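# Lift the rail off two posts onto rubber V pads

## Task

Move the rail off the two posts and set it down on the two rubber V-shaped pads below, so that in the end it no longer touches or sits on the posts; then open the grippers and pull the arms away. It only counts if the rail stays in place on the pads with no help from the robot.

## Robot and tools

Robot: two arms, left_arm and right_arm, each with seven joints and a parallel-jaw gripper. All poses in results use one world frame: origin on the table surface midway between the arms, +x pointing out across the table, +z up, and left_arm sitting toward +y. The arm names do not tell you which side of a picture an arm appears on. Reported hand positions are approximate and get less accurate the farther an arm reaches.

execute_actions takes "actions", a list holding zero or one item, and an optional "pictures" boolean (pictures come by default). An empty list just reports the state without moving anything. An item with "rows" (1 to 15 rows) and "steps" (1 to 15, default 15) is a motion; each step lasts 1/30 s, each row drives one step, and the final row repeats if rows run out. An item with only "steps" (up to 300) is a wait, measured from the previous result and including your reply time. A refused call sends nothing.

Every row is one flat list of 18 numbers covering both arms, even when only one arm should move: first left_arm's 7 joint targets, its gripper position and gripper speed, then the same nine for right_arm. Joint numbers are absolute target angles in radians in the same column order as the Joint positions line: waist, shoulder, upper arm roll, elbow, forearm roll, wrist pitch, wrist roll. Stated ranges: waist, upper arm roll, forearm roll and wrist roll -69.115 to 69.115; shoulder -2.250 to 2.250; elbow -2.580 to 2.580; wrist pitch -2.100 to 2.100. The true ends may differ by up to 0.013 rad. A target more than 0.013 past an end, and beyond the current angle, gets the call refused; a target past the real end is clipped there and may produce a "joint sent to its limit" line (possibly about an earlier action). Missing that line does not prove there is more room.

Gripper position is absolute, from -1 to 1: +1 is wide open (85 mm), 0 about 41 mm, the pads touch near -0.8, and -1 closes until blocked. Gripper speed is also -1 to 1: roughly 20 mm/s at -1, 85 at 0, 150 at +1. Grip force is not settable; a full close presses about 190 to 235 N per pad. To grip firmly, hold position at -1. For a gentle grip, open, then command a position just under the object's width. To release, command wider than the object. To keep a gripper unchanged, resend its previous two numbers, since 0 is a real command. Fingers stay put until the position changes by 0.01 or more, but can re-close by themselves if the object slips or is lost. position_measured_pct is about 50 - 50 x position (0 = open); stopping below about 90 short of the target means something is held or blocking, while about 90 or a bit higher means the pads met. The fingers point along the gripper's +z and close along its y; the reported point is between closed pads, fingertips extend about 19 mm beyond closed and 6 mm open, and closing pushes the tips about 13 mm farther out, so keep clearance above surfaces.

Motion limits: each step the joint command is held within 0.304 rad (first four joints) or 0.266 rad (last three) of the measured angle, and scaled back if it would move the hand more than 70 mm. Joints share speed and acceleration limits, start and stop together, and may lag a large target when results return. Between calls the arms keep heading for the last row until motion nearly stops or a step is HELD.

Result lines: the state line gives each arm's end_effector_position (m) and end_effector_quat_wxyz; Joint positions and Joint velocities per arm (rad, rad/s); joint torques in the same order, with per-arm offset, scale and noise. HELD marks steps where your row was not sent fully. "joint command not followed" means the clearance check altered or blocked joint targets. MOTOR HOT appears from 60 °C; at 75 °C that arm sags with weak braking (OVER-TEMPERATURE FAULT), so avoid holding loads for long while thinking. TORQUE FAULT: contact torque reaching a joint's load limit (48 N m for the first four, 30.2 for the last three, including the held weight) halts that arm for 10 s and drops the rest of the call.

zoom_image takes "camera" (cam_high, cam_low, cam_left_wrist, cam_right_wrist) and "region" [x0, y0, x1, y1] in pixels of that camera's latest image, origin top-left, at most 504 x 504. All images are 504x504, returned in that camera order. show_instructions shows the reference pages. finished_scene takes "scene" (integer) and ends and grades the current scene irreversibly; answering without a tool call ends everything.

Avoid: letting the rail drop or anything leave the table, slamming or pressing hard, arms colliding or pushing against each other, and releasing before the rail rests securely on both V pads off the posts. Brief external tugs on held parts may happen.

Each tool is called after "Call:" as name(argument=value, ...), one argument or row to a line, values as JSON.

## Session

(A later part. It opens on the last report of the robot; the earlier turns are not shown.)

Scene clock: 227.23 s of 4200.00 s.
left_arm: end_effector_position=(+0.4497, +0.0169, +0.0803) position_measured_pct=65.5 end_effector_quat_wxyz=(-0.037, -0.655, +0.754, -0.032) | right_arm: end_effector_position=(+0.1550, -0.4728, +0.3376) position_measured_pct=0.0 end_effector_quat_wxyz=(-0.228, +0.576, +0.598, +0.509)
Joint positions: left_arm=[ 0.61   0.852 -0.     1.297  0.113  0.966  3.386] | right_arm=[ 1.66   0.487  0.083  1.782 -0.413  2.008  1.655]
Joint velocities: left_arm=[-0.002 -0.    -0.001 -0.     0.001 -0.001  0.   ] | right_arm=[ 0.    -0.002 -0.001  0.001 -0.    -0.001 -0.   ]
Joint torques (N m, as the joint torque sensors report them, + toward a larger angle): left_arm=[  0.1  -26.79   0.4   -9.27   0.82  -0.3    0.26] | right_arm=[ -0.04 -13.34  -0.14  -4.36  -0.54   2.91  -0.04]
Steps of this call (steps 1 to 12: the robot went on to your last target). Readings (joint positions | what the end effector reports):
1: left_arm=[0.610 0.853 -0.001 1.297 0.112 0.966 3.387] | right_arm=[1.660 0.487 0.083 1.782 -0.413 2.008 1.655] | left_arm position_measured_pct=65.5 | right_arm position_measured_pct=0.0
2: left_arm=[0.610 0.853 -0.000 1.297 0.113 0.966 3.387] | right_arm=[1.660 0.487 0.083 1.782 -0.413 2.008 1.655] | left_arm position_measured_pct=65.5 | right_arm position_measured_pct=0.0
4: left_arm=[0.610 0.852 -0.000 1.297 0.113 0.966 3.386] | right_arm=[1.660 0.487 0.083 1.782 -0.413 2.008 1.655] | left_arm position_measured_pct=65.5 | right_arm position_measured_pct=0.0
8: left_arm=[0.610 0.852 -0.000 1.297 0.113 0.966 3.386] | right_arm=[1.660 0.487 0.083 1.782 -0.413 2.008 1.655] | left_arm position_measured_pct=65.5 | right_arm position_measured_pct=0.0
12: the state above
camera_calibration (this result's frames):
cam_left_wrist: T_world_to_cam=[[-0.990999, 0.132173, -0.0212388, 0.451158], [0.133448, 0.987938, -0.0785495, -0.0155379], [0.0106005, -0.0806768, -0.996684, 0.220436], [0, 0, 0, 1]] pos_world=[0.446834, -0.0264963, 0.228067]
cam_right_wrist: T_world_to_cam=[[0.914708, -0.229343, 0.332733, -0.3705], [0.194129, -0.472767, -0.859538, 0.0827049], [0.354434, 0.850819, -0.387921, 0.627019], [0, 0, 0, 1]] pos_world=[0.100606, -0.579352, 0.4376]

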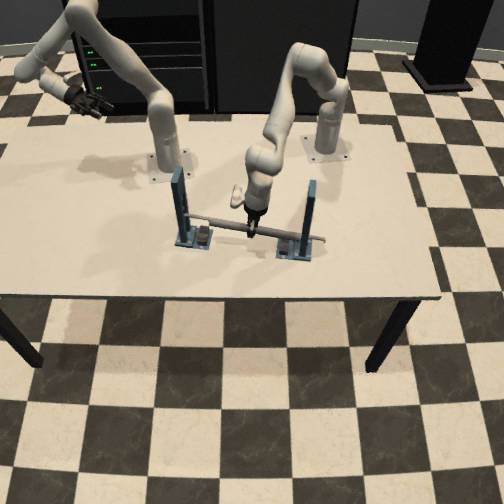

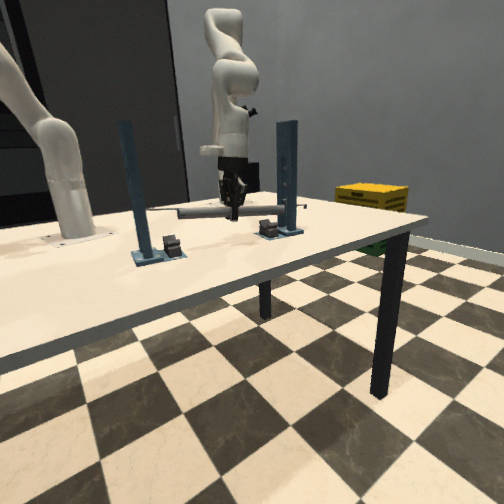

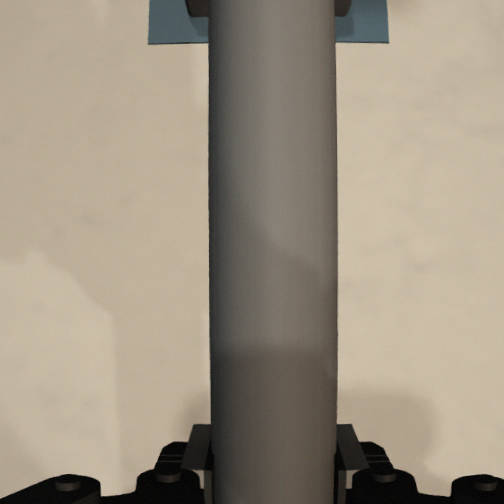

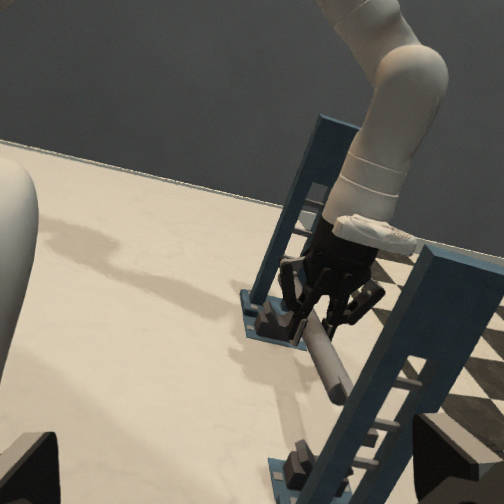

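Call:
execute_actions(
  actions=[
    {"rows":[[0.6217,0.8624,0,1.2872,0.0845,0.9721,3.4144,-1,-0.3,1.66,0.487,0.083,1.782,-0.413,2.008,1.655,1,0],[0.6217,0.8624,0,1.2872,0.0845,0.9721,3.4144,-1,-0.3,1.66,0.487,0.083,1.782,-0.413,2.008,1.655,1,0],[0.6217,0.8624,0,1.2872,0.0845,0.9721,3.4144,-1,-0.3,1.66,0.487,0.083,1.782,-0.413,2.008,1.655,1,0],[0.6217,0.8624,0,1.2872,0.0845,0.9721,3.4144,-1,-0.3,1.66,0.487,0.083,1.782,-0.413,2.008,1.655,1,0],[0.6217,0.8624,0,1.2872,0.0845,0.9721,3.4144,-1,-0.3,1.66,0.487,0.083,1.782,-0.413,2.008,1.655,1,0],[0.634,0.873,0,1.2772,0.0564,0.9782,3.4423,-1,-0.3,1.66,0.487,0.083,1.782,-0.413,2.008,1.655,1,0]],"steps":15},
  ],
)

Call:
zoom_image(
  camera="cam_right_wrist",
  region=[300,340,464,504],
)

Call:
zoom_image(
  camera="cam_low",
  region=[110,160,320,260],
)

Scene clock: 237.20 s of 4200.00 s.
left_arm: end_effector_position=(+0.4495, +0.0171, +0.0723) position_measured_pct=65.5 end_effector_quat_wxyz=(-0.019, -0.655, +0.755, -0.015) | right_arm: end_effector_position=(+0.1550, -0.4728, +0.3376) position_measured_pct=0.0 end_effector_quat_wxyz=(-0.228, +0.576, +0.598, +0.509)
Joint positions: left_arm=[0.634 0.873 0.    1.277 0.056 0.978 3.442] | right_arm=[ 1.66   0.487  0.083  1.782 -0.413  2.008  1.655]
Joint velocities: left_arm=[ 0.004  0.001  0.    -0.002 -0.005  0.002  0.002] | right_arm=[-0.001  0.     0.    -0.001  0.    -0.001 -0.   ]
Joint torques (N m, as the joint torque sensors report them, + toward a larger angle): left_arm=[  0.06 -26.96   0.27  -9.     0.73  -0.38   0.09] | right_arm=[ -0.27 -13.19   0.14  -4.75  -0.4    2.92  -0.3 ]
Steps of this call (steps 1 to 15: the robot went on to your last target; steps 16 to 90: nothing new was sent; then 6.47 s passed at rest; steps 91 to 105: all 15 steps of this action). Readings (joint positions | what the end effector reports):
91: left_arm=[0.611 0.853 -0.000 1.296 0.111 0.967 3.388] | right_arm=[1.660 0.487 0.083 1.782 -0.413 2.008 1.655] | left_arm position_measured_pct=65.5 | right_arm position_measured_pct=0.0
92: left_arm=[0.615 0.856 -0.001 1.293 0.103 0.968 3.396] | right_arm=[1.660 0.487 0.083 1.782 -0.413 2.008 1.655] | left_arm position_measured_pct=65.5 | right_arm position_measured_pct=0.0
94: left_arm=[0.620 0.861 0.000 1.289 0.089 0.971 3.410] | right_arm=[1.660 0.487 0.083 1.782 -0.413 2.008 1.655] | left_arm position_measured_pct=65.5 | right_arm position_measured_pct=0.0
98: left_arm=[0.630 0.870 -0.000 1.280 0.066 0.976 3.432] | right_arm=[1.660 0.487 0.083 1.782 -0.413 2.008 1.655] | left_arm position_measured_pct=65.5 | right_arm position_measured_pct=0.0
105: the state above
camera_calibration (this result's frames):
cam_left_wrist: T_world_to_cam=[[-0.990908, 0.133074, -0.019796, 0.450544], [0.133633, 0.990568, -0.030296, -0.0199519], [0.0155777, -0.032666, -0.999345, 0.209556], [0, 0, 0, 1]] pos_world=[0.445849, -0.0333465, 0.217733]
cam_right_wrist: T_world_to_cam=[[0.914708, -0.229343, 0.332734, -0.3705], [0.194129, -0.472767, -0.859538, 0.0827048], [0.354434, 0.850819, -0.387921, 0.627019], [0, 0, 0, 1]] pos_world=[0.100606, -0.579352, 0.4376]

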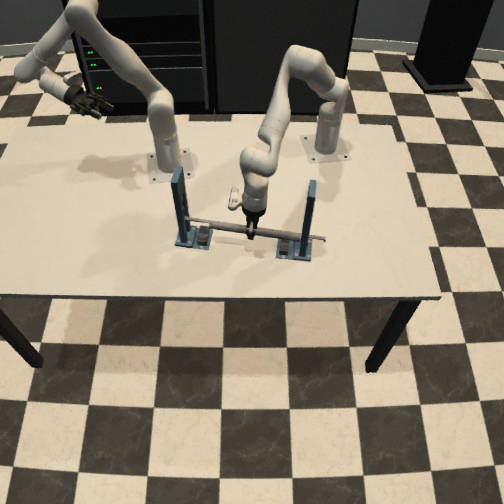

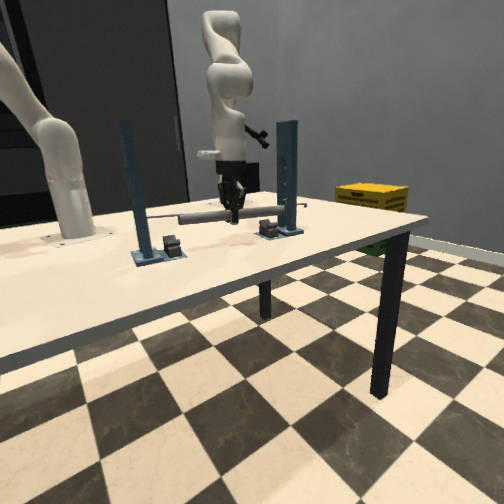

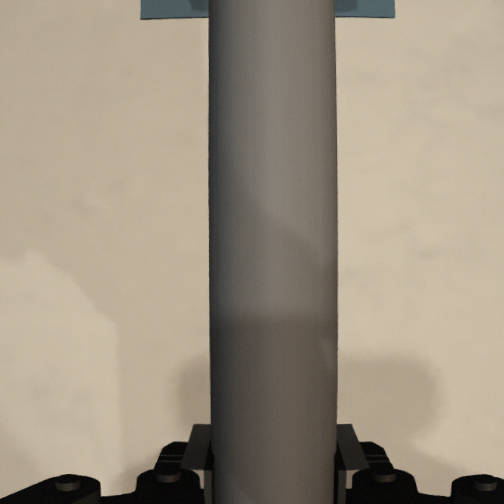

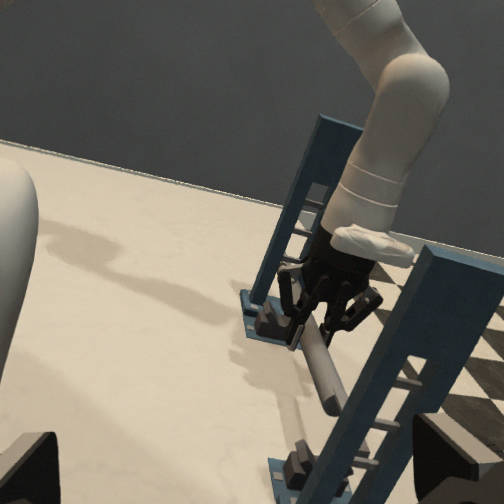

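Region (300, 340, 464, 504) of cam_right_wrist's 504x504 image, scaled by 3.073.

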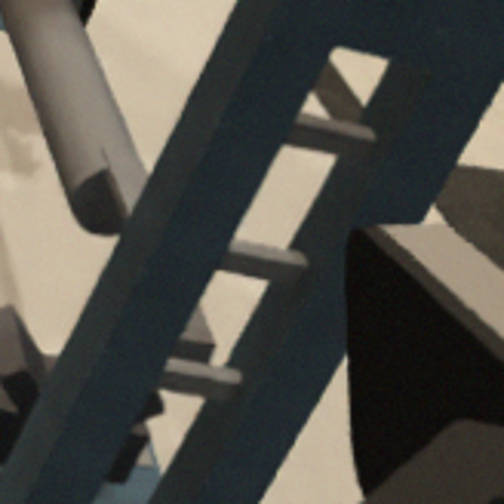

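Region (110, 160, 320, 260) of cam_low's 504x504 image, scaled by 2.400, with more detail than that image has; it fills the top 240 rows of this view, and the rest is white.

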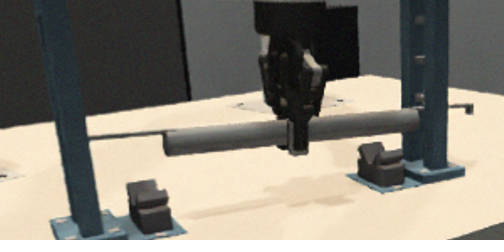

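Hook passes behind the rung, no torque rise. Continue to level.

Call:
execute_actions(
  actions=[
    {"rows":[[0.6462,0.8836,0,1.2672,0.0282,0.9842,3.4703,-1,-0.3,1.66,0.487,0.083,1.782,-0.413,2.008,1.655,1,0],[0.6462,0.8836,0,1.2672,0.0282,0.9842,3.4703,-1,-0.3,1.66,0.487,0.083,1.782,-0.413,2.008,1.655,1,0],[0.6462,0.8836,0,1.2672,0.0282,0.9842,3.4703,-1,-0.3,1.66,0.487,0.083,1.782,-0.413,2.008,1.655,1,0],[0.6462,0.8836,0,1.2672,0.0282,0.9842,3.4703,-1,-0.3,1.66,0.487,0.083,1.782,-0.413,2.008,1.655,1,0],[0.6462,0.8836,0,1.2672,0.0282,0.9842,3.4703,-1,-0.3,1.66,0.487,0.083,1.782,-0.413,2.008,1.655,1,0],[0.6584,0.8942,0,1.2572,0,0.9902,3.4982,-1,-0.3,1.66,0.487,0.083,1.782,-0.413,2.008,1.655,1,0]],"steps":15},
  ],
)

Call:
zoom_image(
  camera="cam_right_wrist",
  region=[280,340,444,504],
)

Call:
zoom_image(
  camera="cam_low",
  region=[110,160,320,260],
)

Scene clock: 242.33 s of 4200.00 s.
left_arm: end_effector_position=(+0.4498, +0.0170, +0.0647) position_measured_pct=65.5 end_effector_quat_wxyz=(-0.000, -0.655, +0.755, -0.000) | right_arm: end_effector_position=(+0.1550, -0.4728, +0.3376) position_measured_pct=0.0 end_effector_quat_wxyz=(-0.228, +0.576, +0.598, +0.509)
Joint positions: left_arm=[0.658 0.894 0.    1.257 0.    0.99  3.498] | right_arm=[ 1.66   0.487  0.083  1.782 -0.413  2.008  1.655]
Joint velocities: left_arm=[ 0.005  0.002  0.001 -0.002 -0.002  0.001  0.001] | right_arm=[ 0.001 -0.002 -0.002 -0.    -0.001 -0.001  0.   ]
Joint torques (N m, as the joint torque sensors report them, + toward a larger angle): left_arm=[  0.33 -27.46  -0.02  -9.09   0.28   0.05   0.03] | right_arm=[ -0.13 -13.4   -0.11  -4.23  -0.69   2.89  -0.32]
Steps of this call (steps 1 to 15: the robot went on to your last target; steps 16 to 90: nothing new was sent; then 1.63 s passed at rest; steps 91 to 105: all 15 steps of this action). Readings (joint positions | what the end effector reports):
91: left_arm=[0.635 0.874 -0.000 1.276 0.055 0.979 3.444] | right_arm=[1.660 0.487 0.083 1.782 -0.413 2.008 1.655] | left_arm position_measured_pct=65.5 | right_arm position_measured_pct=0.0
92: left_arm=[0.639 0.877 -0.001 1.273 0.046 0.981 3.452] | right_arm=[1.660 0.487 0.083 1.782 -0.413 2.008 1.655] | left_arm position_measured_pct=65.5 | right_arm position_measured_pct=0.0
94: left_arm=[0.644 0.882 -0.000 1.269 0.032 0.983 3.466] | right_arm=[1.660 0.487 0.083 1.782 -0.413 2.008 1.655] | left_arm position_measured_pct=65.5 | right_arm position_measured_pct=0.0
98: left_arm=[0.654 0.891 -0.001 1.260 0.010 0.988 3.488] | right_arm=[1.660 0.487 0.083 1.782 -0.413 2.008 1.655] | left_arm position_measured_pct=65.5 | right_arm position_measured_pct=0.0
105: the state above
camera_calibration (this result's frames):
cam_left_wrist: T_world_to_cam=[[-0.990766, 0.133748, -0.0222134, 0.45083], [0.133354, 0.990898, 0.0183854, -0.0232262], [0.0244702, 0.0152533, -0.999584, 0.197145], [0, 0, 0, 1]] pos_world=[0.44494, -0.0402901, 0.207505]
cam_right_wrist: T_world_to_cam=[[0.914708, -0.229343, 0.332734, -0.3705], [0.194129, -0.472767, -0.859538, 0.0827048], [0.354434, 0.850819, -0.387921, 0.627019], [0, 0, 0, 1]] pos_world=[0.100606, -0.579352, 0.4376]

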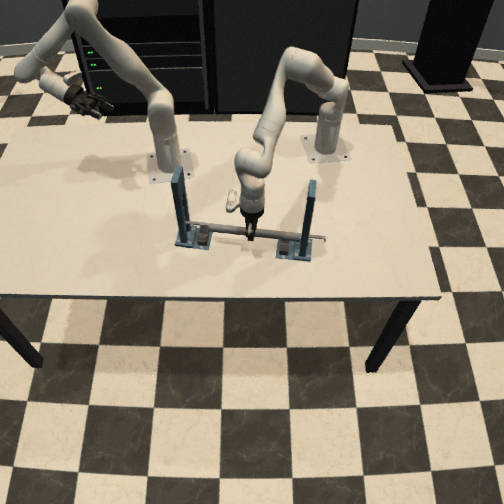

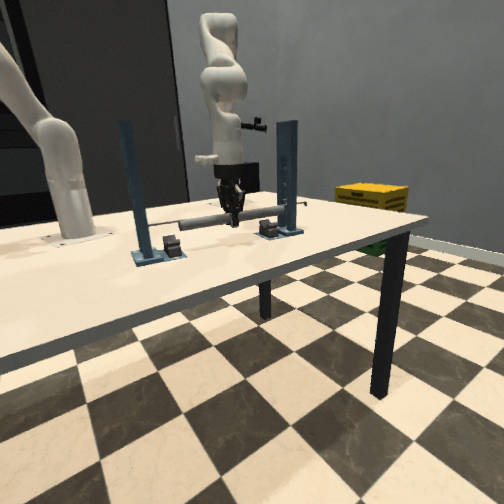

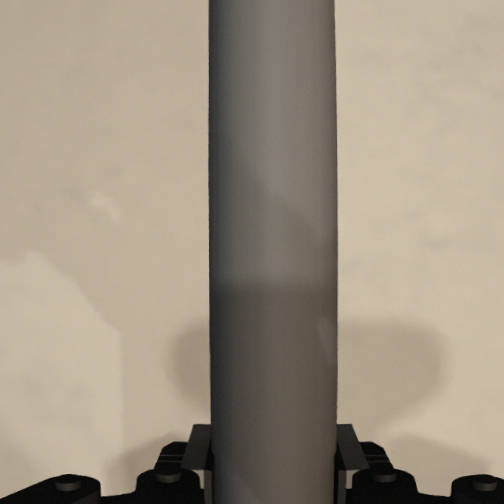

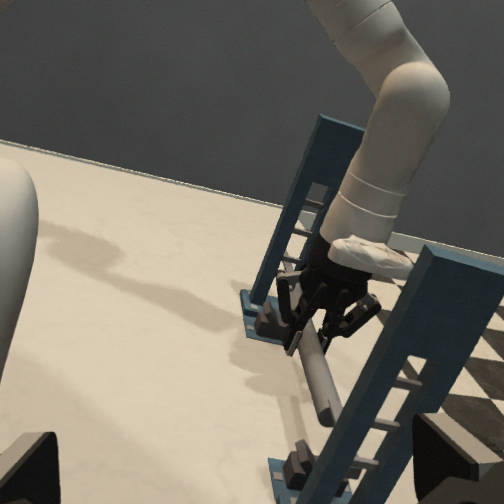

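Region (280, 340, 444, 504) of cam_right_wrist's 504x504 image, scaled by 3.073.

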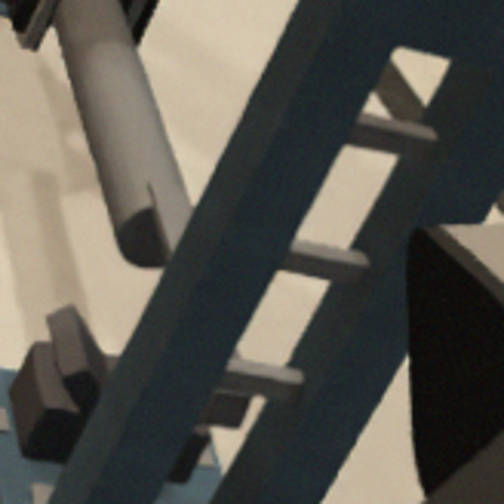

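Region (110, 160, 320, 260) of cam_low's 504x504 image, scaled by 2.400, with more detail than that image has; it fills the top 240 rows of this view, and the rest is white.

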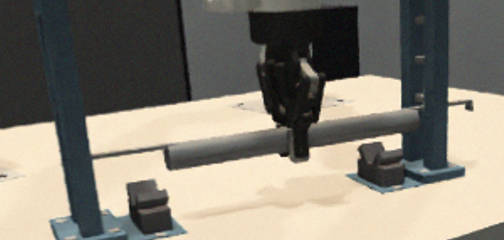

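Call:
execute_actions(
  actions=[
    {"rows":[[0.6584,0.9002,0,1.2602,0,0.9812,3.4982,-1,-0.3,1.66,0.487,0.083,1.782,-0.413,2.008,1.655,1,0],[0.6584,0.9002,0,1.2602,0,0.9812,3.4982,-1,-0.3,1.66,0.487,0.083,1.782,-0.413,2.008,1.655,1,0],[0.6584,0.9002,0,1.2602,0,0.9812,3.4982,-1,-0.3,1.66,0.487,0.083,1.782,-0.413,2.008,1.655,1,0],[0.6584,0.9002,0,1.2602,0,0.9812,3.4982,-1,-0.3,1.66,0.487,0.083,1.782,-0.413,2.008,1.655,1,0],[0.6584,0.9002,0,1.2602,0,0.9812,3.4982,-1,-0.3,1.66,0.487,0.083,1.782,-0.413,2.008,1.655,1,0],[0.6731,0.909,0,1.2409,0,0.9917,3.5129,-1,-0.3,1.66,0.487,0.083,1.782,-0.413,2.008,1.655,1,0],[0.6731,0.909,0,1.2409,0,0.9917,3.5129,-1,-0.3,1.66,0.487,0.083,1.782,-0.413,2.008,1.655,1,0],[0.6731,0.909,0,1.2409,0,0.9917,3.5129,-1,-0.3,1.66,0.487,0.083,1.782,-0.413,2.008,1.655,1,0],[0.6731,0.909,0,1.2409,0,0.9917,3.5129,-1,-0.3,1.66,0.487,0.083,1.782,-0.413,2.008,1.655,1,0],[0.6878,0.9174,0,1.222,0,1.0022,3.5276,-1,-0.3,1.66,0.487,0.083,1.782,-0.413,2.008,1.655,1,0]],"steps":15},
  ],
)

Call:
zoom_image(
  camera="cam_right_wrist",
  region=[280,340,444,504],
)

Call:
zoom_image(
  camera="cam_low",
  region=[110,160,320,260],
)

Scene clock: 254.87 s of 4200.00 s.
left_arm: end_effector_position=(+0.4474, -0.0020, +0.0604) position_measured_pct=65.5 end_effector_quat_wxyz=(-0.000, -0.655, +0.755, -0.000) | right_arm: end_effector_position=(+0.1550, -0.4728, +0.3376) position_measured_pct=0.0 end_effector_quat_wxyz=(-0.228, +0.576, +0.598, +0.509)
Joint positions: left_arm=[0.687 0.916 0.001 1.223 0.    1.002 3.527] | right_arm=[ 1.66   0.487  0.083  1.782 -0.413  2.008  1.655]
Joint velocities: left_arm=[ 0.015  0.005 -0.008 -0.021 -0.006  0.013  0.012] | right_arm=[ 0.001  0.    -0.     0.    -0.    -0.    -0.001]
Joint torques (N m, as the joint torque sensors report them, + toward a larger angle): left_arm=[ -0.63 -27.39  -0.29  -9.23   0.24  -0.05   0.22] | right_arm=[ -0.09 -13.41  -0.01  -4.46  -0.5    2.98  -0.31]
Steps of this call (steps 1 to 15: the robot went on to your last target; steps 16 to 90: nothing new was sent; then 9.03 s passed at rest; steps 91 to 105: all 15 steps of this action). Readings (joint positions | what the end effector reports):
91: left_arm=[0.658 0.895 0.000 1.257 -0.000 0.989 3.498] | right_arm=[1.660 0.487 0.083 1.782 -0.413 2.008 1.655] | left_arm position_measured_pct=65.5 | right_arm position_measured_pct=0.0
92: left_arm=[0.658 0.897 0.000 1.258 0.000 0.986 3.498] | right_arm=[1.660 0.487 0.083 1.782 -0.413 2.008 1.655] | left_arm position_measured_pct=65.5 | right_arm position_measured_pct=0.0
94: left_arm=[0.658 0.899 -0.000 1.260 0.000 0.983 3.498] | right_arm=[1.660 0.487 0.083 1.782 -0.413 2.008 1.655] | left_arm position_measured_pct=65.5 | right_arm position_measured_pct=0.0
98: left_arm=[0.668 0.907 -0.001 1.248 -0.001 0.988 3.507] | right_arm=[1.660 0.487 0.083 1.782 -0.413 2.008 1.655] | left_arm position_measured_pct=65.5 | right_arm position_measured_pct=0.0
105: the state above
camera_calibration (this result's frames):
cam_left_wrist: T_world_to_cam=[[-0.990728, 0.134052, -0.0221019, 0.450827], [0.133687, 0.990874, 0.017237, -0.00403732], [0.0242108, 0.0141224, -0.999607, 0.19333], [0, 0, 0, 1]] pos_world=[0.442506, -0.059164, 0.203288]
cam_right_wrist: T_world_to_cam=[[0.914708, -0.229343, 0.332734, -0.3705], [0.194129, -0.472767, -0.859538, 0.0827048], [0.354435, 0.850819, -0.387921, 0.627019], [0, 0, 0, 1]] pos_world=[0.100606, -0.579352, 0.4376]

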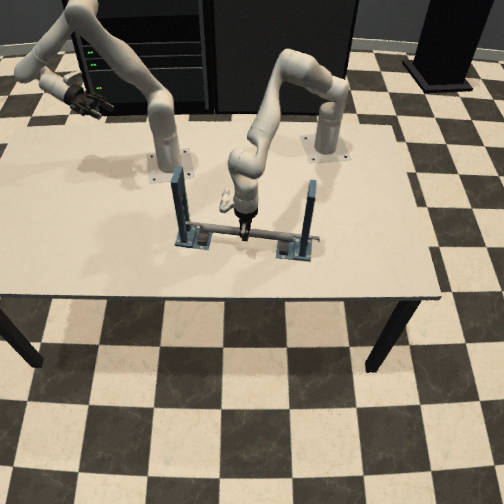

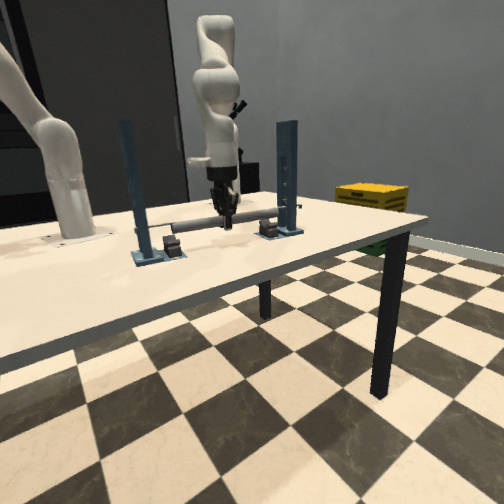

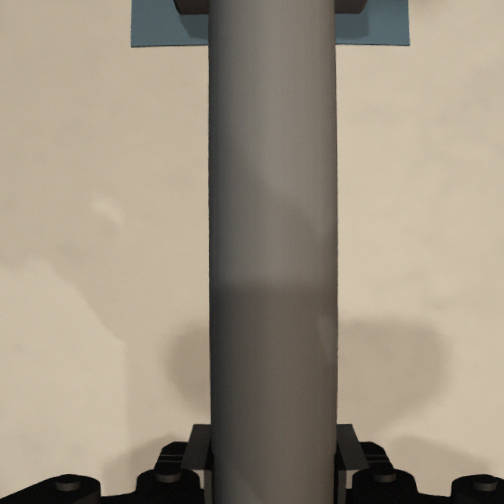

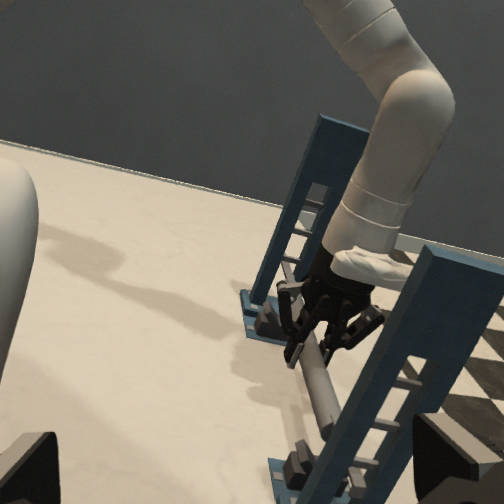

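Region (280, 340, 444, 504) of cam_right_wrist's 504x504 image, scaled by 3.073.

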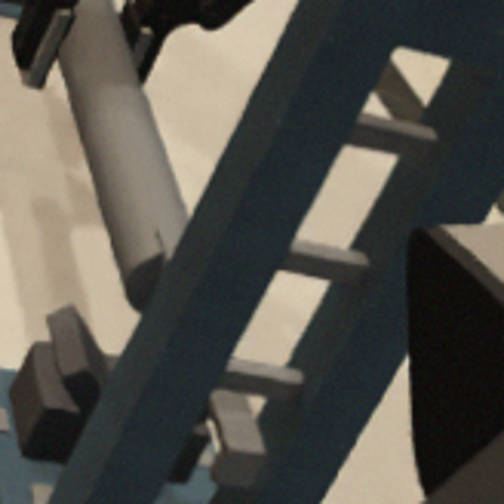

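Region (110, 160, 320, 260) of cam_low's 504x504 image, scaled by 2.400, with more detail than that image has; it fills the top 240 rows of this view, and the rest is white.

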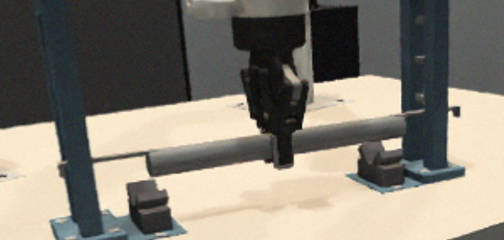

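Going well. Finish the slide to centre.

Call:
execute_actions(
  actions=[
    {"rows":[[0.7025,0.9258,0,1.2031,0,1.0127,3.5423,-1,-0.3,1.66,0.487,0.083,1.782,-0.413,2.008,1.655,1,0],[0.7025,0.9258,0,1.2031,0,1.0127,3.5423,-1,-0.3,1.66,0.487,0.083,1.782,-0.413,2.008,1.655,1,0],[0.7025,0.9258,0,1.2031,0,1.0127,3.5423,-1,-0.3,1.66,0.487,0.083,1.782,-0.413,2.008,1.655,1,0],[0.7025,0.9258,0,1.2031,0,1.0127,3.5423,-1,-0.3,1.66,0.487,0.083,1.782,-0.413,2.008,1.655,1,0],[0.7172,0.9338,0,1.1843,0,1.0235,3.557,-1,-0.3,1.66,0.487,0.083,1.782,-0.413,2.008,1.655,1,0]],"steps":15},
  ],
)

Call:
zoom_image(
  camera="cam_high",
  region=[160,170,330,270],
)

Call:
zoom_image(
  camera="cam_low",
  region=[110,160,320,260],
)

Scene clock: 260.03 s of 4200.00 s.
left_arm: end_effector_position=(+0.4445, -0.0207, +0.0603) position_measured_pct=65.5 end_effector_quat_wxyz=(+0.000, -0.655, +0.755, -0.000) | right_arm: end_effector_position=(+0.1550, -0.4728, +0.3376) position_measured_pct=0.0 end_effector_quat_wxyz=(-0.228, +0.576, +0.598, +0.509)
Joint positions: left_arm=[ 0.717  0.934 -0.     1.184 -0.     1.023  3.557] | right_arm=[ 1.66   0.487  0.083  1.782 -0.413  2.008  1.655]
Joint velocities: left_arm=[ 0.002  0.003  0.    -0.001 -0.001  0.001  0.   ] | right_arm=[-0.001 -0.    -0.     0.     0.001  0.002 -0.001]
Joint torques (N m, as the joint torque sensors report them, + toward a larger angle): left_arm=[  0.13 -28.21   0.13  -9.16   0.53  -0.14   0.26] | right_arm=[ -0.38 -13.47  -0.55  -4.9   -0.69   3.03  -0.29]
Steps of this call (steps 1 to 15: the robot went on to your last target; steps 16 to 90: nothing new was sent; then 1.67 s passed at rest; steps 91 to 105: all 15 steps of this action). Readings (joint positions | what the end effector reports):
91: left_arm=[0.689 0.918 -0.000 1.221 -0.000 1.003 3.528] | right_arm=[1.660 0.487 0.083 1.782 -0.413 2.008 1.655] | left_arm position_measured_pct=65.5 | right_arm position_measured_pct=0.0
92: left_arm=[0.693 0.921 -0.002 1.216 -0.001 1.006 3.532] | right_arm=[1.660 0.487 0.083 1.782 -0.413 2.008 1.655] | left_arm position_measured_pct=65.5 | right_arm position_measured_pct=0.0
94: left_arm=[0.700 0.925 -0.000 1.207 0.000 1.011 3.540] | right_arm=[1.660 0.487 0.083 1.782 -0.413 2.008 1.655] | left_arm position_measured_pct=65.5 | right_arm position_measured_pct=0.0
98: left_arm=[0.714 0.932 0.000 1.188 0.000 1.021 3.554] | right_arm=[1.660 0.487 0.083 1.782 -0.413 2.008 1.655] | left_arm position_measured_pct=65.5 | right_arm position_measured_pct=0.0
105: the state above
camera_calibration (this result's frames):
cam_left_wrist: T_world_to_cam=[[-0.99073, 0.134003, -0.0223142, 0.450437], [0.133604, 0.990862, 0.018506, 0.0148076], [0.0245902, 0.0153532, -0.99958, 0.19349], [0, 0, 0, 1]] pos_world=[0.439525, -0.0780028, 0.203186]
cam_right_wrist: T_world_to_cam=[[0.914708, -0.229343, 0.332734, -0.3705], [0.194129, -0.472767, -0.859538, 0.0827047], [0.354434, 0.850819, -0.387921, 0.627019], [0, 0, 0, 1]] pos_world=[0.100606, -0.579352, 0.4376]

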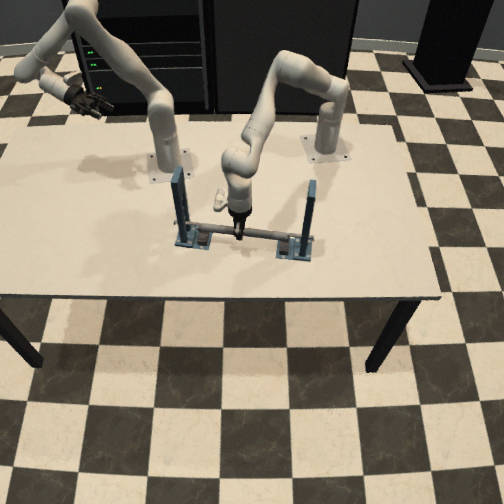

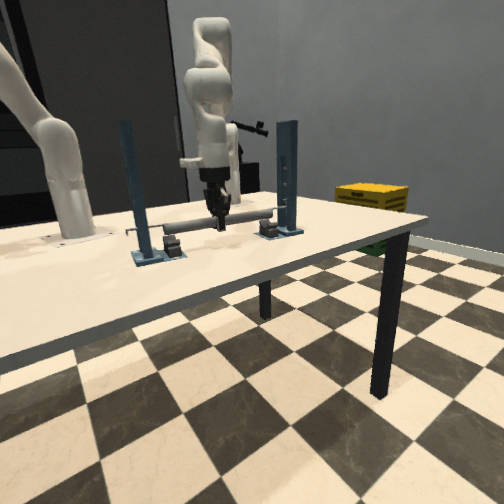

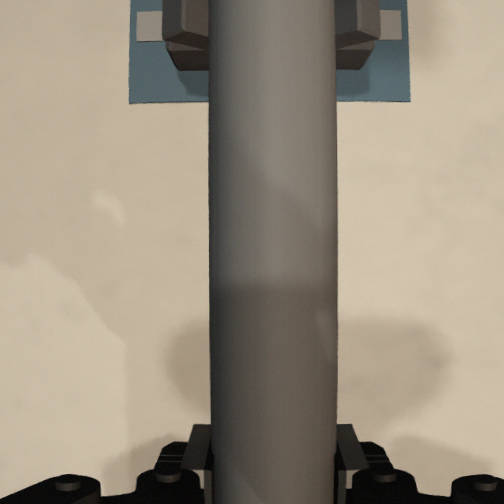

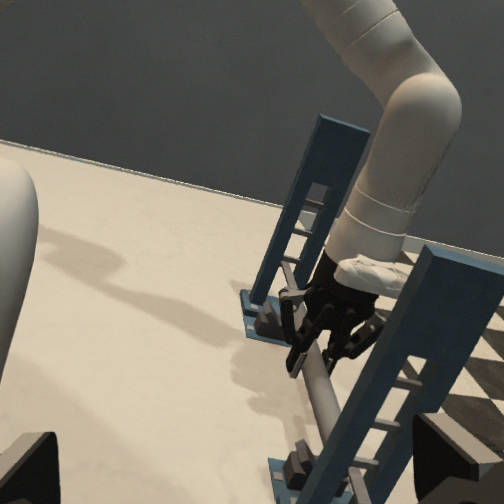

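Region (160, 170, 330, 270) of cam_high's 504x504 image, scaled by 2.965, with more detail than that image has; it fills the top 296 rows of this view, and the rest is white.

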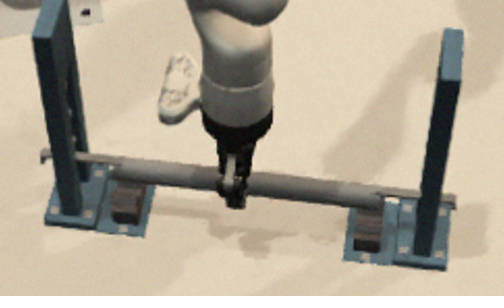

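Region (110, 160, 320, 260) of cam_low's 504x504 image, scaled by 2.400, with more detail than that image has; it fills the top 240 rows of this view, and the rest is white.

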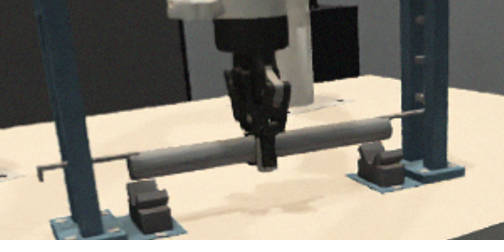

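Call:
execute_actions(
  actions=[
    {"rows":[[0.7172,0.9468,0,1.1913,0,1.0035,3.5570,-1,-0.3,1.66,0.487,0.083,1.782,-0.413,2.008,1.655,1,0]],"steps":15},
  ],
)

Scene clock: 268.43 s of 4200.00 s.
left_arm: end_effector_position=(+0.4442, -0.0207, +0.0504) position_measured_pct=65.5 end_effector_quat_wxyz=(+0.000, -0.655, +0.755, -0.000) | right_arm: end_effector_position=(+0.1550, -0.4728, +0.3376) position_measured_pct=0.0 end_effector_quat_wxyz=(-0.228, +0.576, +0.598, +0.509)
Joint positions: left_arm=[0.717 0.947 0.    1.191 0.    1.003 3.557] | right_arm=[ 1.66   0.487  0.083  1.782 -0.413  2.008  1.655]
Joint velocities: left_arm=[ 0.     0.001  0.001 -0.    -0.001 -0.     0.001] | right_arm=[ 0.001  0.    -0.001  0.001  0.001  0.    -0.001]
Joint torques (N m, as the joint torque sensors report them, + toward a larger angle): left_arm=[  0.41 -27.99   0.09  -9.35   0.36  -0.17   0.13] | right_arm=[ -0.34 -13.39   0.09  -4.6   -0.39   3.05  -0.44]
Steps of this call (steps 1 to 15: the robot went on to your last target; steps 16 to 90: nothing new was sent; then 4.90 s passed at rest; steps 91 to 105: all 15 steps of this action). Readings (joint positions | what the end effector reports):
91: left_arm=[0.717 0.935 0.000 1.185 -0.000 1.022 3.557] | right_arm=[1.660 0.487 0.083 1.782 -0.413 2.008 1.655] | left_arm position_measured_pct=65.5 | right_arm position_measured_pct=0.0
92: left_arm=[0.717 0.939 0.000 1.186 0.000 1.016 3.557] | right_arm=[1.660 0.487 0.083 1.782 -0.413 2.008 1.655] | left_arm position_measured_pct=65.5 | right_arm position_measured_pct=0.0
94: left_arm=[0.717 0.945 -0.000 1.190 0.000 1.007 3.557] | right_arm=[1.660 0.487 0.083 1.782 -0.413 2.008 1.655] | left_arm position_measured_pct=65.5 | right_arm position_measured_pct=0.0
98: left_arm=[0.717 0.947 -0.000 1.191 -0.000 1.004 3.557] | right_arm=[1.660 0.487 0.083 1.782 -0.413 2.008 1.655] | left_arm position_measured_pct=65.5 | right_arm position_measured_pct=0.0
105: the state above
camera_calibration (this result's frames):
cam_left_wrist: T_world_to_cam=[[-0.990704, 0.134228, -0.0221001, 0.450004], [0.133831, 0.99083, 0.0185715, 0.0149734], [0.0243903, 0.0154411, -0.999583, 0.183697], [0, 0, 0, 1]] pos_world=[0.439337, -0.0780758, 0.193287]
cam_right_wrist: T_world_to_cam=[[0.914708, -0.229343, 0.332734, -0.3705], [0.194129, -0.472767, -0.859538, 0.0827048], [0.354434, 0.850819, -0.387921, 0.627019], [0, 0, 0, 1]] pos_world=[0.100606, -0.579352, 0.4376]

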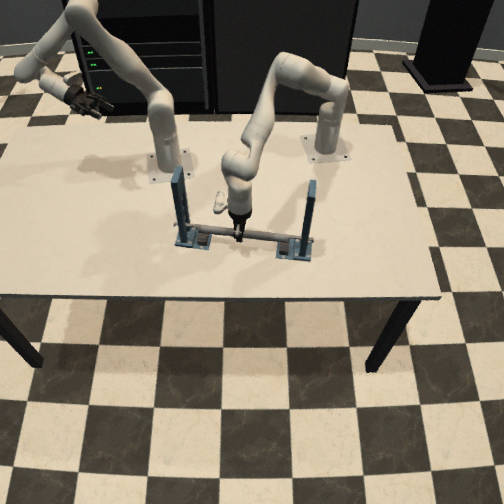

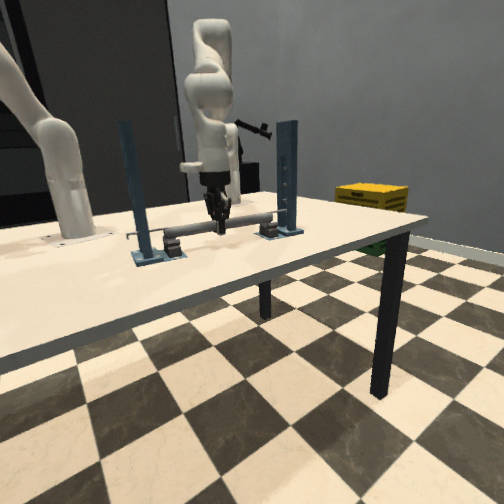

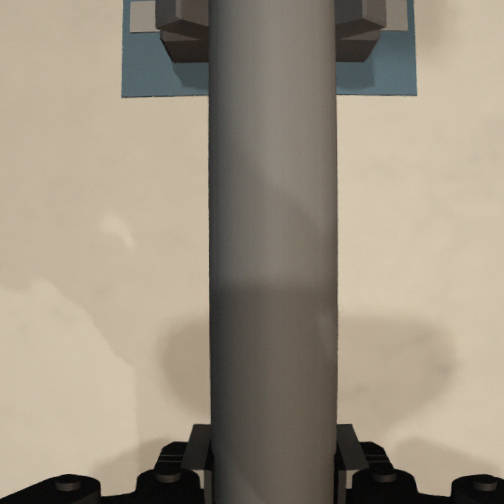

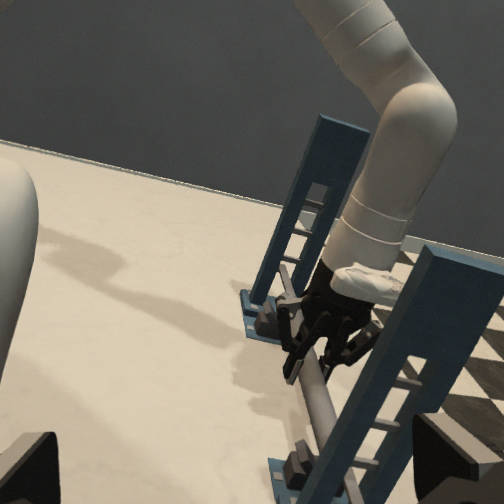

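8 mm more.

Call:
execute_actions(
  actions=[
    {"rows":[[0.7172,0.9572,0,1.1969,0,0.9875,3.5570,-1,-0.3,1.66,0.487,0.083,1.782,-0.413,2.008,1.655,1,0]],"steps":15},
  ],
  pictures=false,
)

Call:
execute_actions(
  actions=[
    {"rows":[[0.7172,0.9624,0,1.1997,0,0.9795,3.5570,-1,-0.3,1.66,0.487,0.083,1.782,-0.413,2.008,1.655,1,0]],"steps":12},
  ],
  pictures=false,
)

Scene clock: 271.20 s of 4200.00 s.
left_arm: end_effector_position=(+0.4441, -0.0206, +0.0427) position_measured_pct=65.5 end_effector_quat_wxyz=(+0.000, -0.655, +0.755, -0.000) | right_arm: end_effector_position=(+0.1550, -0.4728, +0.3376) position_measured_pct=0.0 end_effector_quat_wxyz=(-0.228, +0.576, +0.598, +0.509)
Joint positions: left_arm=[0.717 0.957 0.    1.197 0.    0.987 3.557] | right_arm=[ 1.66   0.487  0.083  1.782 -0.413  2.008  1.655]
Joint velocities: left_arm=[ 0.     0.001  0.    -0.     0.    -0.001 -0.001] | right_arm=[ 0.001 -0.     0.     0.    -0.    -0.    -0.   ]
Joint torques (N m, as the joint torque sensors report them, + toward a larger angle): left_arm=[  0.17 -27.88   0.1   -9.28   0.53  -0.15   0.11] | right_arm=[ -0.2  -13.58  -0.24  -4.4   -0.53   3.01  -0.27]
Steps of this call (steps 1 to 15: the robot went on to your last target; steps 16 to 68: nothing new was sent; steps 69 to 83: all 15 steps of this action). Readings (joint positions | what the end effector reports):
69: left_arm=[0.717 0.948 0.000 1.192 -0.000 1.002 3.557] | right_arm=[1.660 0.487 0.083 1.782 -0.413 2.008 1.655] | left_arm position_measured_pct=65.5 | right_arm position_measured_pct=0.0
70: left_arm=[0.717 0.951 0.000 1.193 0.000 0.997 3.557] | right_arm=[1.660 0.487 0.083 1.782 -0.413 2.008 1.655] | left_arm position_measured_pct=65.5 | right_arm position_measured_pct=0.0
72: left_arm=[0.717 0.956 -0.000 1.196 0.000 0.990 3.557] | right_arm=[1.660 0.487 0.083 1.782 -0.413 2.008 1.655] | left_arm position_measured_pct=65.5 | right_arm position_measured_pct=0.0
76: left_arm=[0.717 0.957 -0.000 1.197 -0.000 0.988 3.557] | right_arm=[1.660 0.487 0.083 1.782 -0.413 2.008 1.655] | left_arm position_measured_pct=65.5 | right_arm position_measured_pct=0.0
83: the state above

Scene clock: 271.60 s of 4200.00 s.
left_arm: end_effector_position=(+0.4440, -0.0205, +0.0388) position_measured_pct=65.5 end_effector_quat_wxyz=(+0.000, -0.655, +0.755, -0.000) | right_arm: end_effector_position=(+0.1550, -0.4728, +0.3376) position_measured_pct=0.0 end_effector_quat_wxyz=(-0.228, +0.576, +0.598, +0.509)
Joint positions: left_arm=[0.717 0.962 0.    1.2   0.    0.979 3.557] | right_arm=[ 1.66   0.487  0.083  1.782 -0.413  2.008  1.655]
Joint velocities: left_arm=[ 0.001  0.001  0.001  0.    -0.     0.001 -0.001] | right_arm=[-0.    -0.001  0.    -0.001  0.    -0.001  0.002]
Joint torques (N m, as the joint torque sensors report them, + toward a larger angle): left_arm=[  0.2  -28.02   0.09  -9.27   0.58  -0.23   0.07] | right_arm=[ -0.27 -13.41  -0.19  -4.68  -0.52   3.05  -0.42]
Steps of this call (steps 1 to 12: all 12 steps of this action). Readings (joint positions | what the end effector reports):
1: left_arm=[0.717 0.958 0.000 1.197 -0.000 0.987 3.557] | right_arm=[1.660 0.487 0.083 1.782 -0.413 2.008 1.655] | left_arm position_measured_pct=65.5 | right_arm position_measured_pct=0.0
2: left_arm=[0.717 0.960 0.000 1.198 -0.000 0.984 3.557] | right_arm=[1.660 0.487 0.083 1.782 -0.413 2.008 1.655] | left_arm position_measured_pct=65.5 | right_arm position_measured_pct=0.0
4: left_arm=[0.717 0.962 -0.000 1.199 0.000 0.981 3.557] | right_arm=[1.660 0.487 0.083 1.782 -0.413 2.008 1.655] | left_arm position_measured_pct=65.5 | right_arm position_measured_pct=0.0
8: left_arm=[0.717 0.962 -0.000 1.200 -0.000 0.980 3.557] | right_arm=[1.660 0.487 0.083 1.782 -0.413 2.008 1.655] | left_arm position_measured_pct=65.5 | right_arm position_measured_pct=0.0
12: the state above

Call:
execute_actions(
  actions=[
    {"rows":[[0.7172,0.9663,0,1.2018,0,0.9735,3.5570,-1,-0.3,1.66,0.487,0.083,1.782,-0.413,2.008,1.655,1,0]],"steps":12},
  ],
  pictures=false,
)

Scene clock: 273.70 s of 4200.00 s.
left_arm: end_effector_position=(+0.4439, -0.0205, +0.0360) position_measured_pct=65.5 end_effector_quat_wxyz=(-0.000, -0.656, +0.755, -0.000) | right_arm: end_effector_position=(+0.1550, -0.4728, +0.3376) position_measured_pct=0.0 end_effector_quat_wxyz=(-0.228, +0.576, +0.598, +0.509)
Joint positions: left_arm=[ 0.717  0.966 -0.     1.202  0.     0.974  3.557] | right_arm=[ 1.66   0.487  0.083  1.782 -0.413  2.008  1.655]
Joint velocities: left_arm=[ 0.     0.004  0.001  0.    -0.001 -0.002  0.001] | right_arm=[-0.     0.001  0.     0.001 -0.    -0.     0.001]
Joint torques (N m, as the joint torque sensors report them, + toward a larger angle): left_arm=[  0.27 -25.73  -0.01  -7.91   0.42  -0.29  -0.15] | right_arm=[ -0.09 -13.51  -0.42  -4.79  -0.44   3.02  -0.42]
Steps of this call (steps 1 to 15: the robot went on to your last target; steps 16 to 51: nothing new was sent; steps 52 to 63: all 12 steps of this action). Readings (joint positions | what the end effector reports):
52: left_arm=[0.717 0.963 0.000 1.200 -0.000 0.979 3.557] | right_arm=[1.660 0.487 0.083 1.782 -0.413 2.008 1.655] | left_arm position_measured_pct=65.5 | right_arm position_measured_pct=0.0
53: left_arm=[0.717 0.964 0.000 1.200 0.000 0.976 3.557] | right_arm=[1.660 0.487 0.083 1.782 -0.413 2.008 1.655] | left_arm position_measured_pct=65.5 | right_arm position_measured_pct=0.0
55: left_arm=[0.717 0.966 -0.000 1.202 0.000 0.974 3.557] | right_arm=[1.660 0.487 0.083 1.782 -0.413 2.008 1.655] | left_arm position_measured_pct=65.5 | right_arm position_measured_pct=0.0
59: left_arm=[0.717 0.966 -0.000 1.202 0.000 0.974 3.557] | right_arm=[1.660 0.487 0.083 1.782 -0.413 2.008 1.655] | left_arm position_measured_pct=65.5 | right_arm position_measured_pct=0.0
63: the state above

Resting. Release.

Call:
execute_actions(
  actions=[
    {"rows":[[0.7172,0.9663,0,1.2018,0,0.9735,3.5570,0.3,-0.3,1.66,0.487,0.083,1.782,-0.413,2.008,1.655,1,0]],"steps":15},
  ],
  pictures=false,
)

Call:
execute_actions(
  actions=[
    {"rows":[[0.7172,0.9663,0,1.2018,0,0.9735,3.5570,0.6,0.3,1.66,0.487,0.083,1.782,-0.413,2.008,1.655,1,0]],"steps":10},
  ],
)

Scene clock: 276.43 s of 4200.00 s.
left_arm: end_effector_position=(+0.4439, -0.0205, +0.0359) position_measured_pct=37.3 end_effector_quat_wxyz=(-0.000, -0.655, +0.755, +0.000) | right_arm: end_effector_position=(+0.1550, -0.4728, +0.3376) position_measured_pct=0.0 end_effector_quat_wxyz=(-0.228, +0.576, +0.598, +0.509)
Joint positions: left_arm=[0.717 0.966 0.    1.202 0.    0.973 3.557] | right_arm=[ 1.66   0.487  0.083  1.782 -0.413  2.008  1.655]
Joint velocities: left_arm=[-0.001  0.001 -0.     0.    -0.001 -0.    -0.001] | right_arm=[-0.    -0.     0.    -0.002 -0.001  0.    -0.001]
Joint torques (N m, as the joint torque sensors report them, + toward a larger angle): left_arm=[  0.39 -24.82  -0.01  -8.17   0.5   -0.2   -0.02] | right_arm=[ -0.35 -12.97  -0.1   -4.81  -0.46   2.95  -0.45]
Steps of this call (steps 1 to 15: the robot went on to your last target; steps 16 to 67: nothing new was sent; steps 68 to 82: all 15 steps of this action). Readings (joint positions | what the end effector reports):
68: left_arm=[0.717 0.966 -0.000 1.202 0.000 0.974 3.557] | right_arm=[1.660 0.487 0.083 1.782 -0.413 2.008 1.655] | left_arm position_measured_pct=65.5 | right_arm position_measured_pct=0.0
69: left_arm=[0.717 0.966 -0.000 1.202 0.000 0.973 3.557] | right_arm=[1.660 0.487 0.083 1.782 -0.413 2.008 1.655] | left_arm position_measured_pct=65.5 | right_arm position_measured_pct=0.0
71: left_arm=[0.717 0.967 -0.000 1.202 0.000 0.973 3.557] | right_arm=[1.660 0.487 0.083 1.782 -0.413 2.008 1.655] | left_arm position_measured_pct=61.9 | right_arm position_measured_pct=0.0
75: left_arm=[0.717 0.966 0.000 1.202 0.000 0.973 3.557] | right_arm=[1.660 0.487 0.083 1.782 -0.413 2.008 1.655] | left_arm position_measured_pct=53.2 | right_arm position_measured_pct=0.0
82: the state above

Scene clock: 276.77 s of 4200.00 s.
left_arm: end_effector_position=(+0.4439, -0.0205, +0.0359) position_measured_pct=20.2 end_effector_quat_wxyz=(+0.000, -0.655, +0.755, -0.000) | right_arm: end_effector_position=(+0.1550, -0.4728, +0.3376) position_measured_pct=0.0 end_effector_quat_wxyz=(-0.228, +0.576, +0.598, +0.509)
Joint positions: left_arm=[0.717 0.966 0.    1.202 0.    0.973 3.557] | right_arm=[ 1.66   0.487  0.083  1.782 -0.413  2.008  1.655]
Joint velocities: left_arm=[-0.     0.    -0.001  0.    -0.001 -0.    -0.   ] | right_arm=[ 0.     0.    -0.001 -0.001 -0.    -0.001 -0.   ]
Joint torques (N m, as the joint torque sensors report them, + toward a larger angle): left_arm=[  0.15 -25.23   0.15  -7.89   0.53  -0.31   0.12] | right_arm=[ -0.42 -13.35  -0.43  -4.25  -0.39   2.76  -0.36]
Steps of this call (steps 1 to 10: all 10 steps of this action). Readings (joint positions | what the end effector reports):
1: left_arm=[0.717 0.966 0.000 1.202 0.000 0.973 3.557] | right_arm=[1.660 0.487 0.083 1.782 -0.413 2.008 1.655] | left_arm position_measured_pct=36.1 | right_arm position_measured_pct=0.0
2: left_arm=[0.717 0.966 0.000 1.202 0.000 0.973 3.557] | right_arm=[1.660 0.487 0.083 1.782 -0.413 2.008 1.655] | left_arm position_measured_pct=34.9 | right_arm position_measured_pct=0.0
4: left_arm=[0.717 0.966 -0.000 1.202 -0.000 0.973 3.557] | right_arm=[1.660 0.487 0.083 1.782 -0.413 2.008 1.655] | left_arm position_measured_pct=29.4 | right_arm position_measured_pct=0.0
8: left_arm=[0.717 0.966 0.000 1.202 0.000 0.973 3.557] | right_arm=[1.660 0.487 0.083 1.782 -0.413 2.008 1.655] | left_arm position_measured_pct=20.6 | right_arm position_measured_pct=0.0
10: the state above
camera_calibration (this result's frames):
cam_left_wrist: T_world_to_cam=[[-0.990704, 0.134229, -0.0220926, 0.449264], [0.133832, 0.99083, 0.0185757, 0.0150559], [0.0243834, 0.0154463, -0.999583, 0.169123], [0, 0, 0, 1]] pos_world=[0.438949, -0.0778346, 0.178699]
cam_right_wrist: T_world_to_cam=[[0.914708, -0.229343, 0.332734, -0.3705], [0.194129, -0.472767, -0.859538, 0.0827048], [0.354435, 0.850819, -0.387921, 0.627019], [0, 0, 0, 1]] pos_world=[0.100606, -0.579352, 0.4376]

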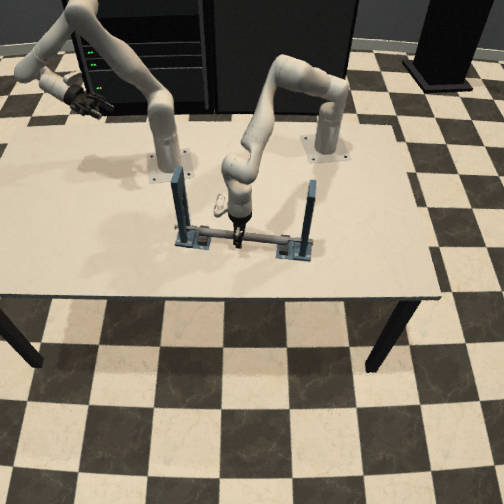

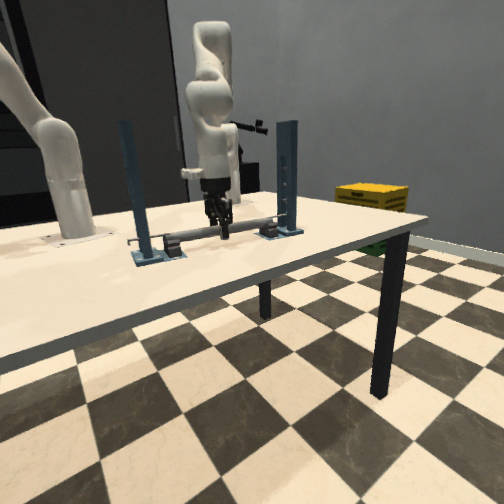

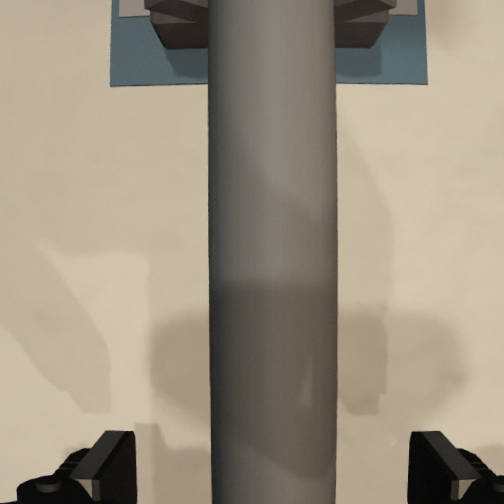

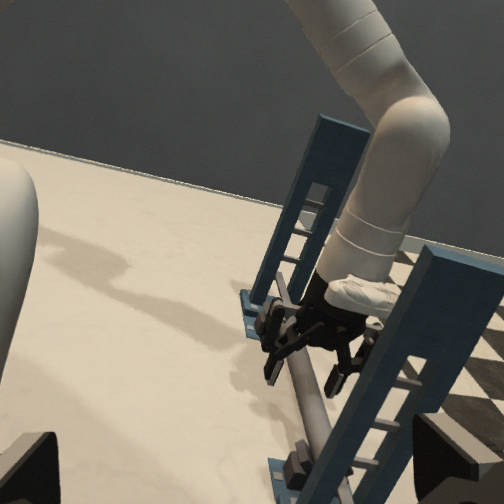

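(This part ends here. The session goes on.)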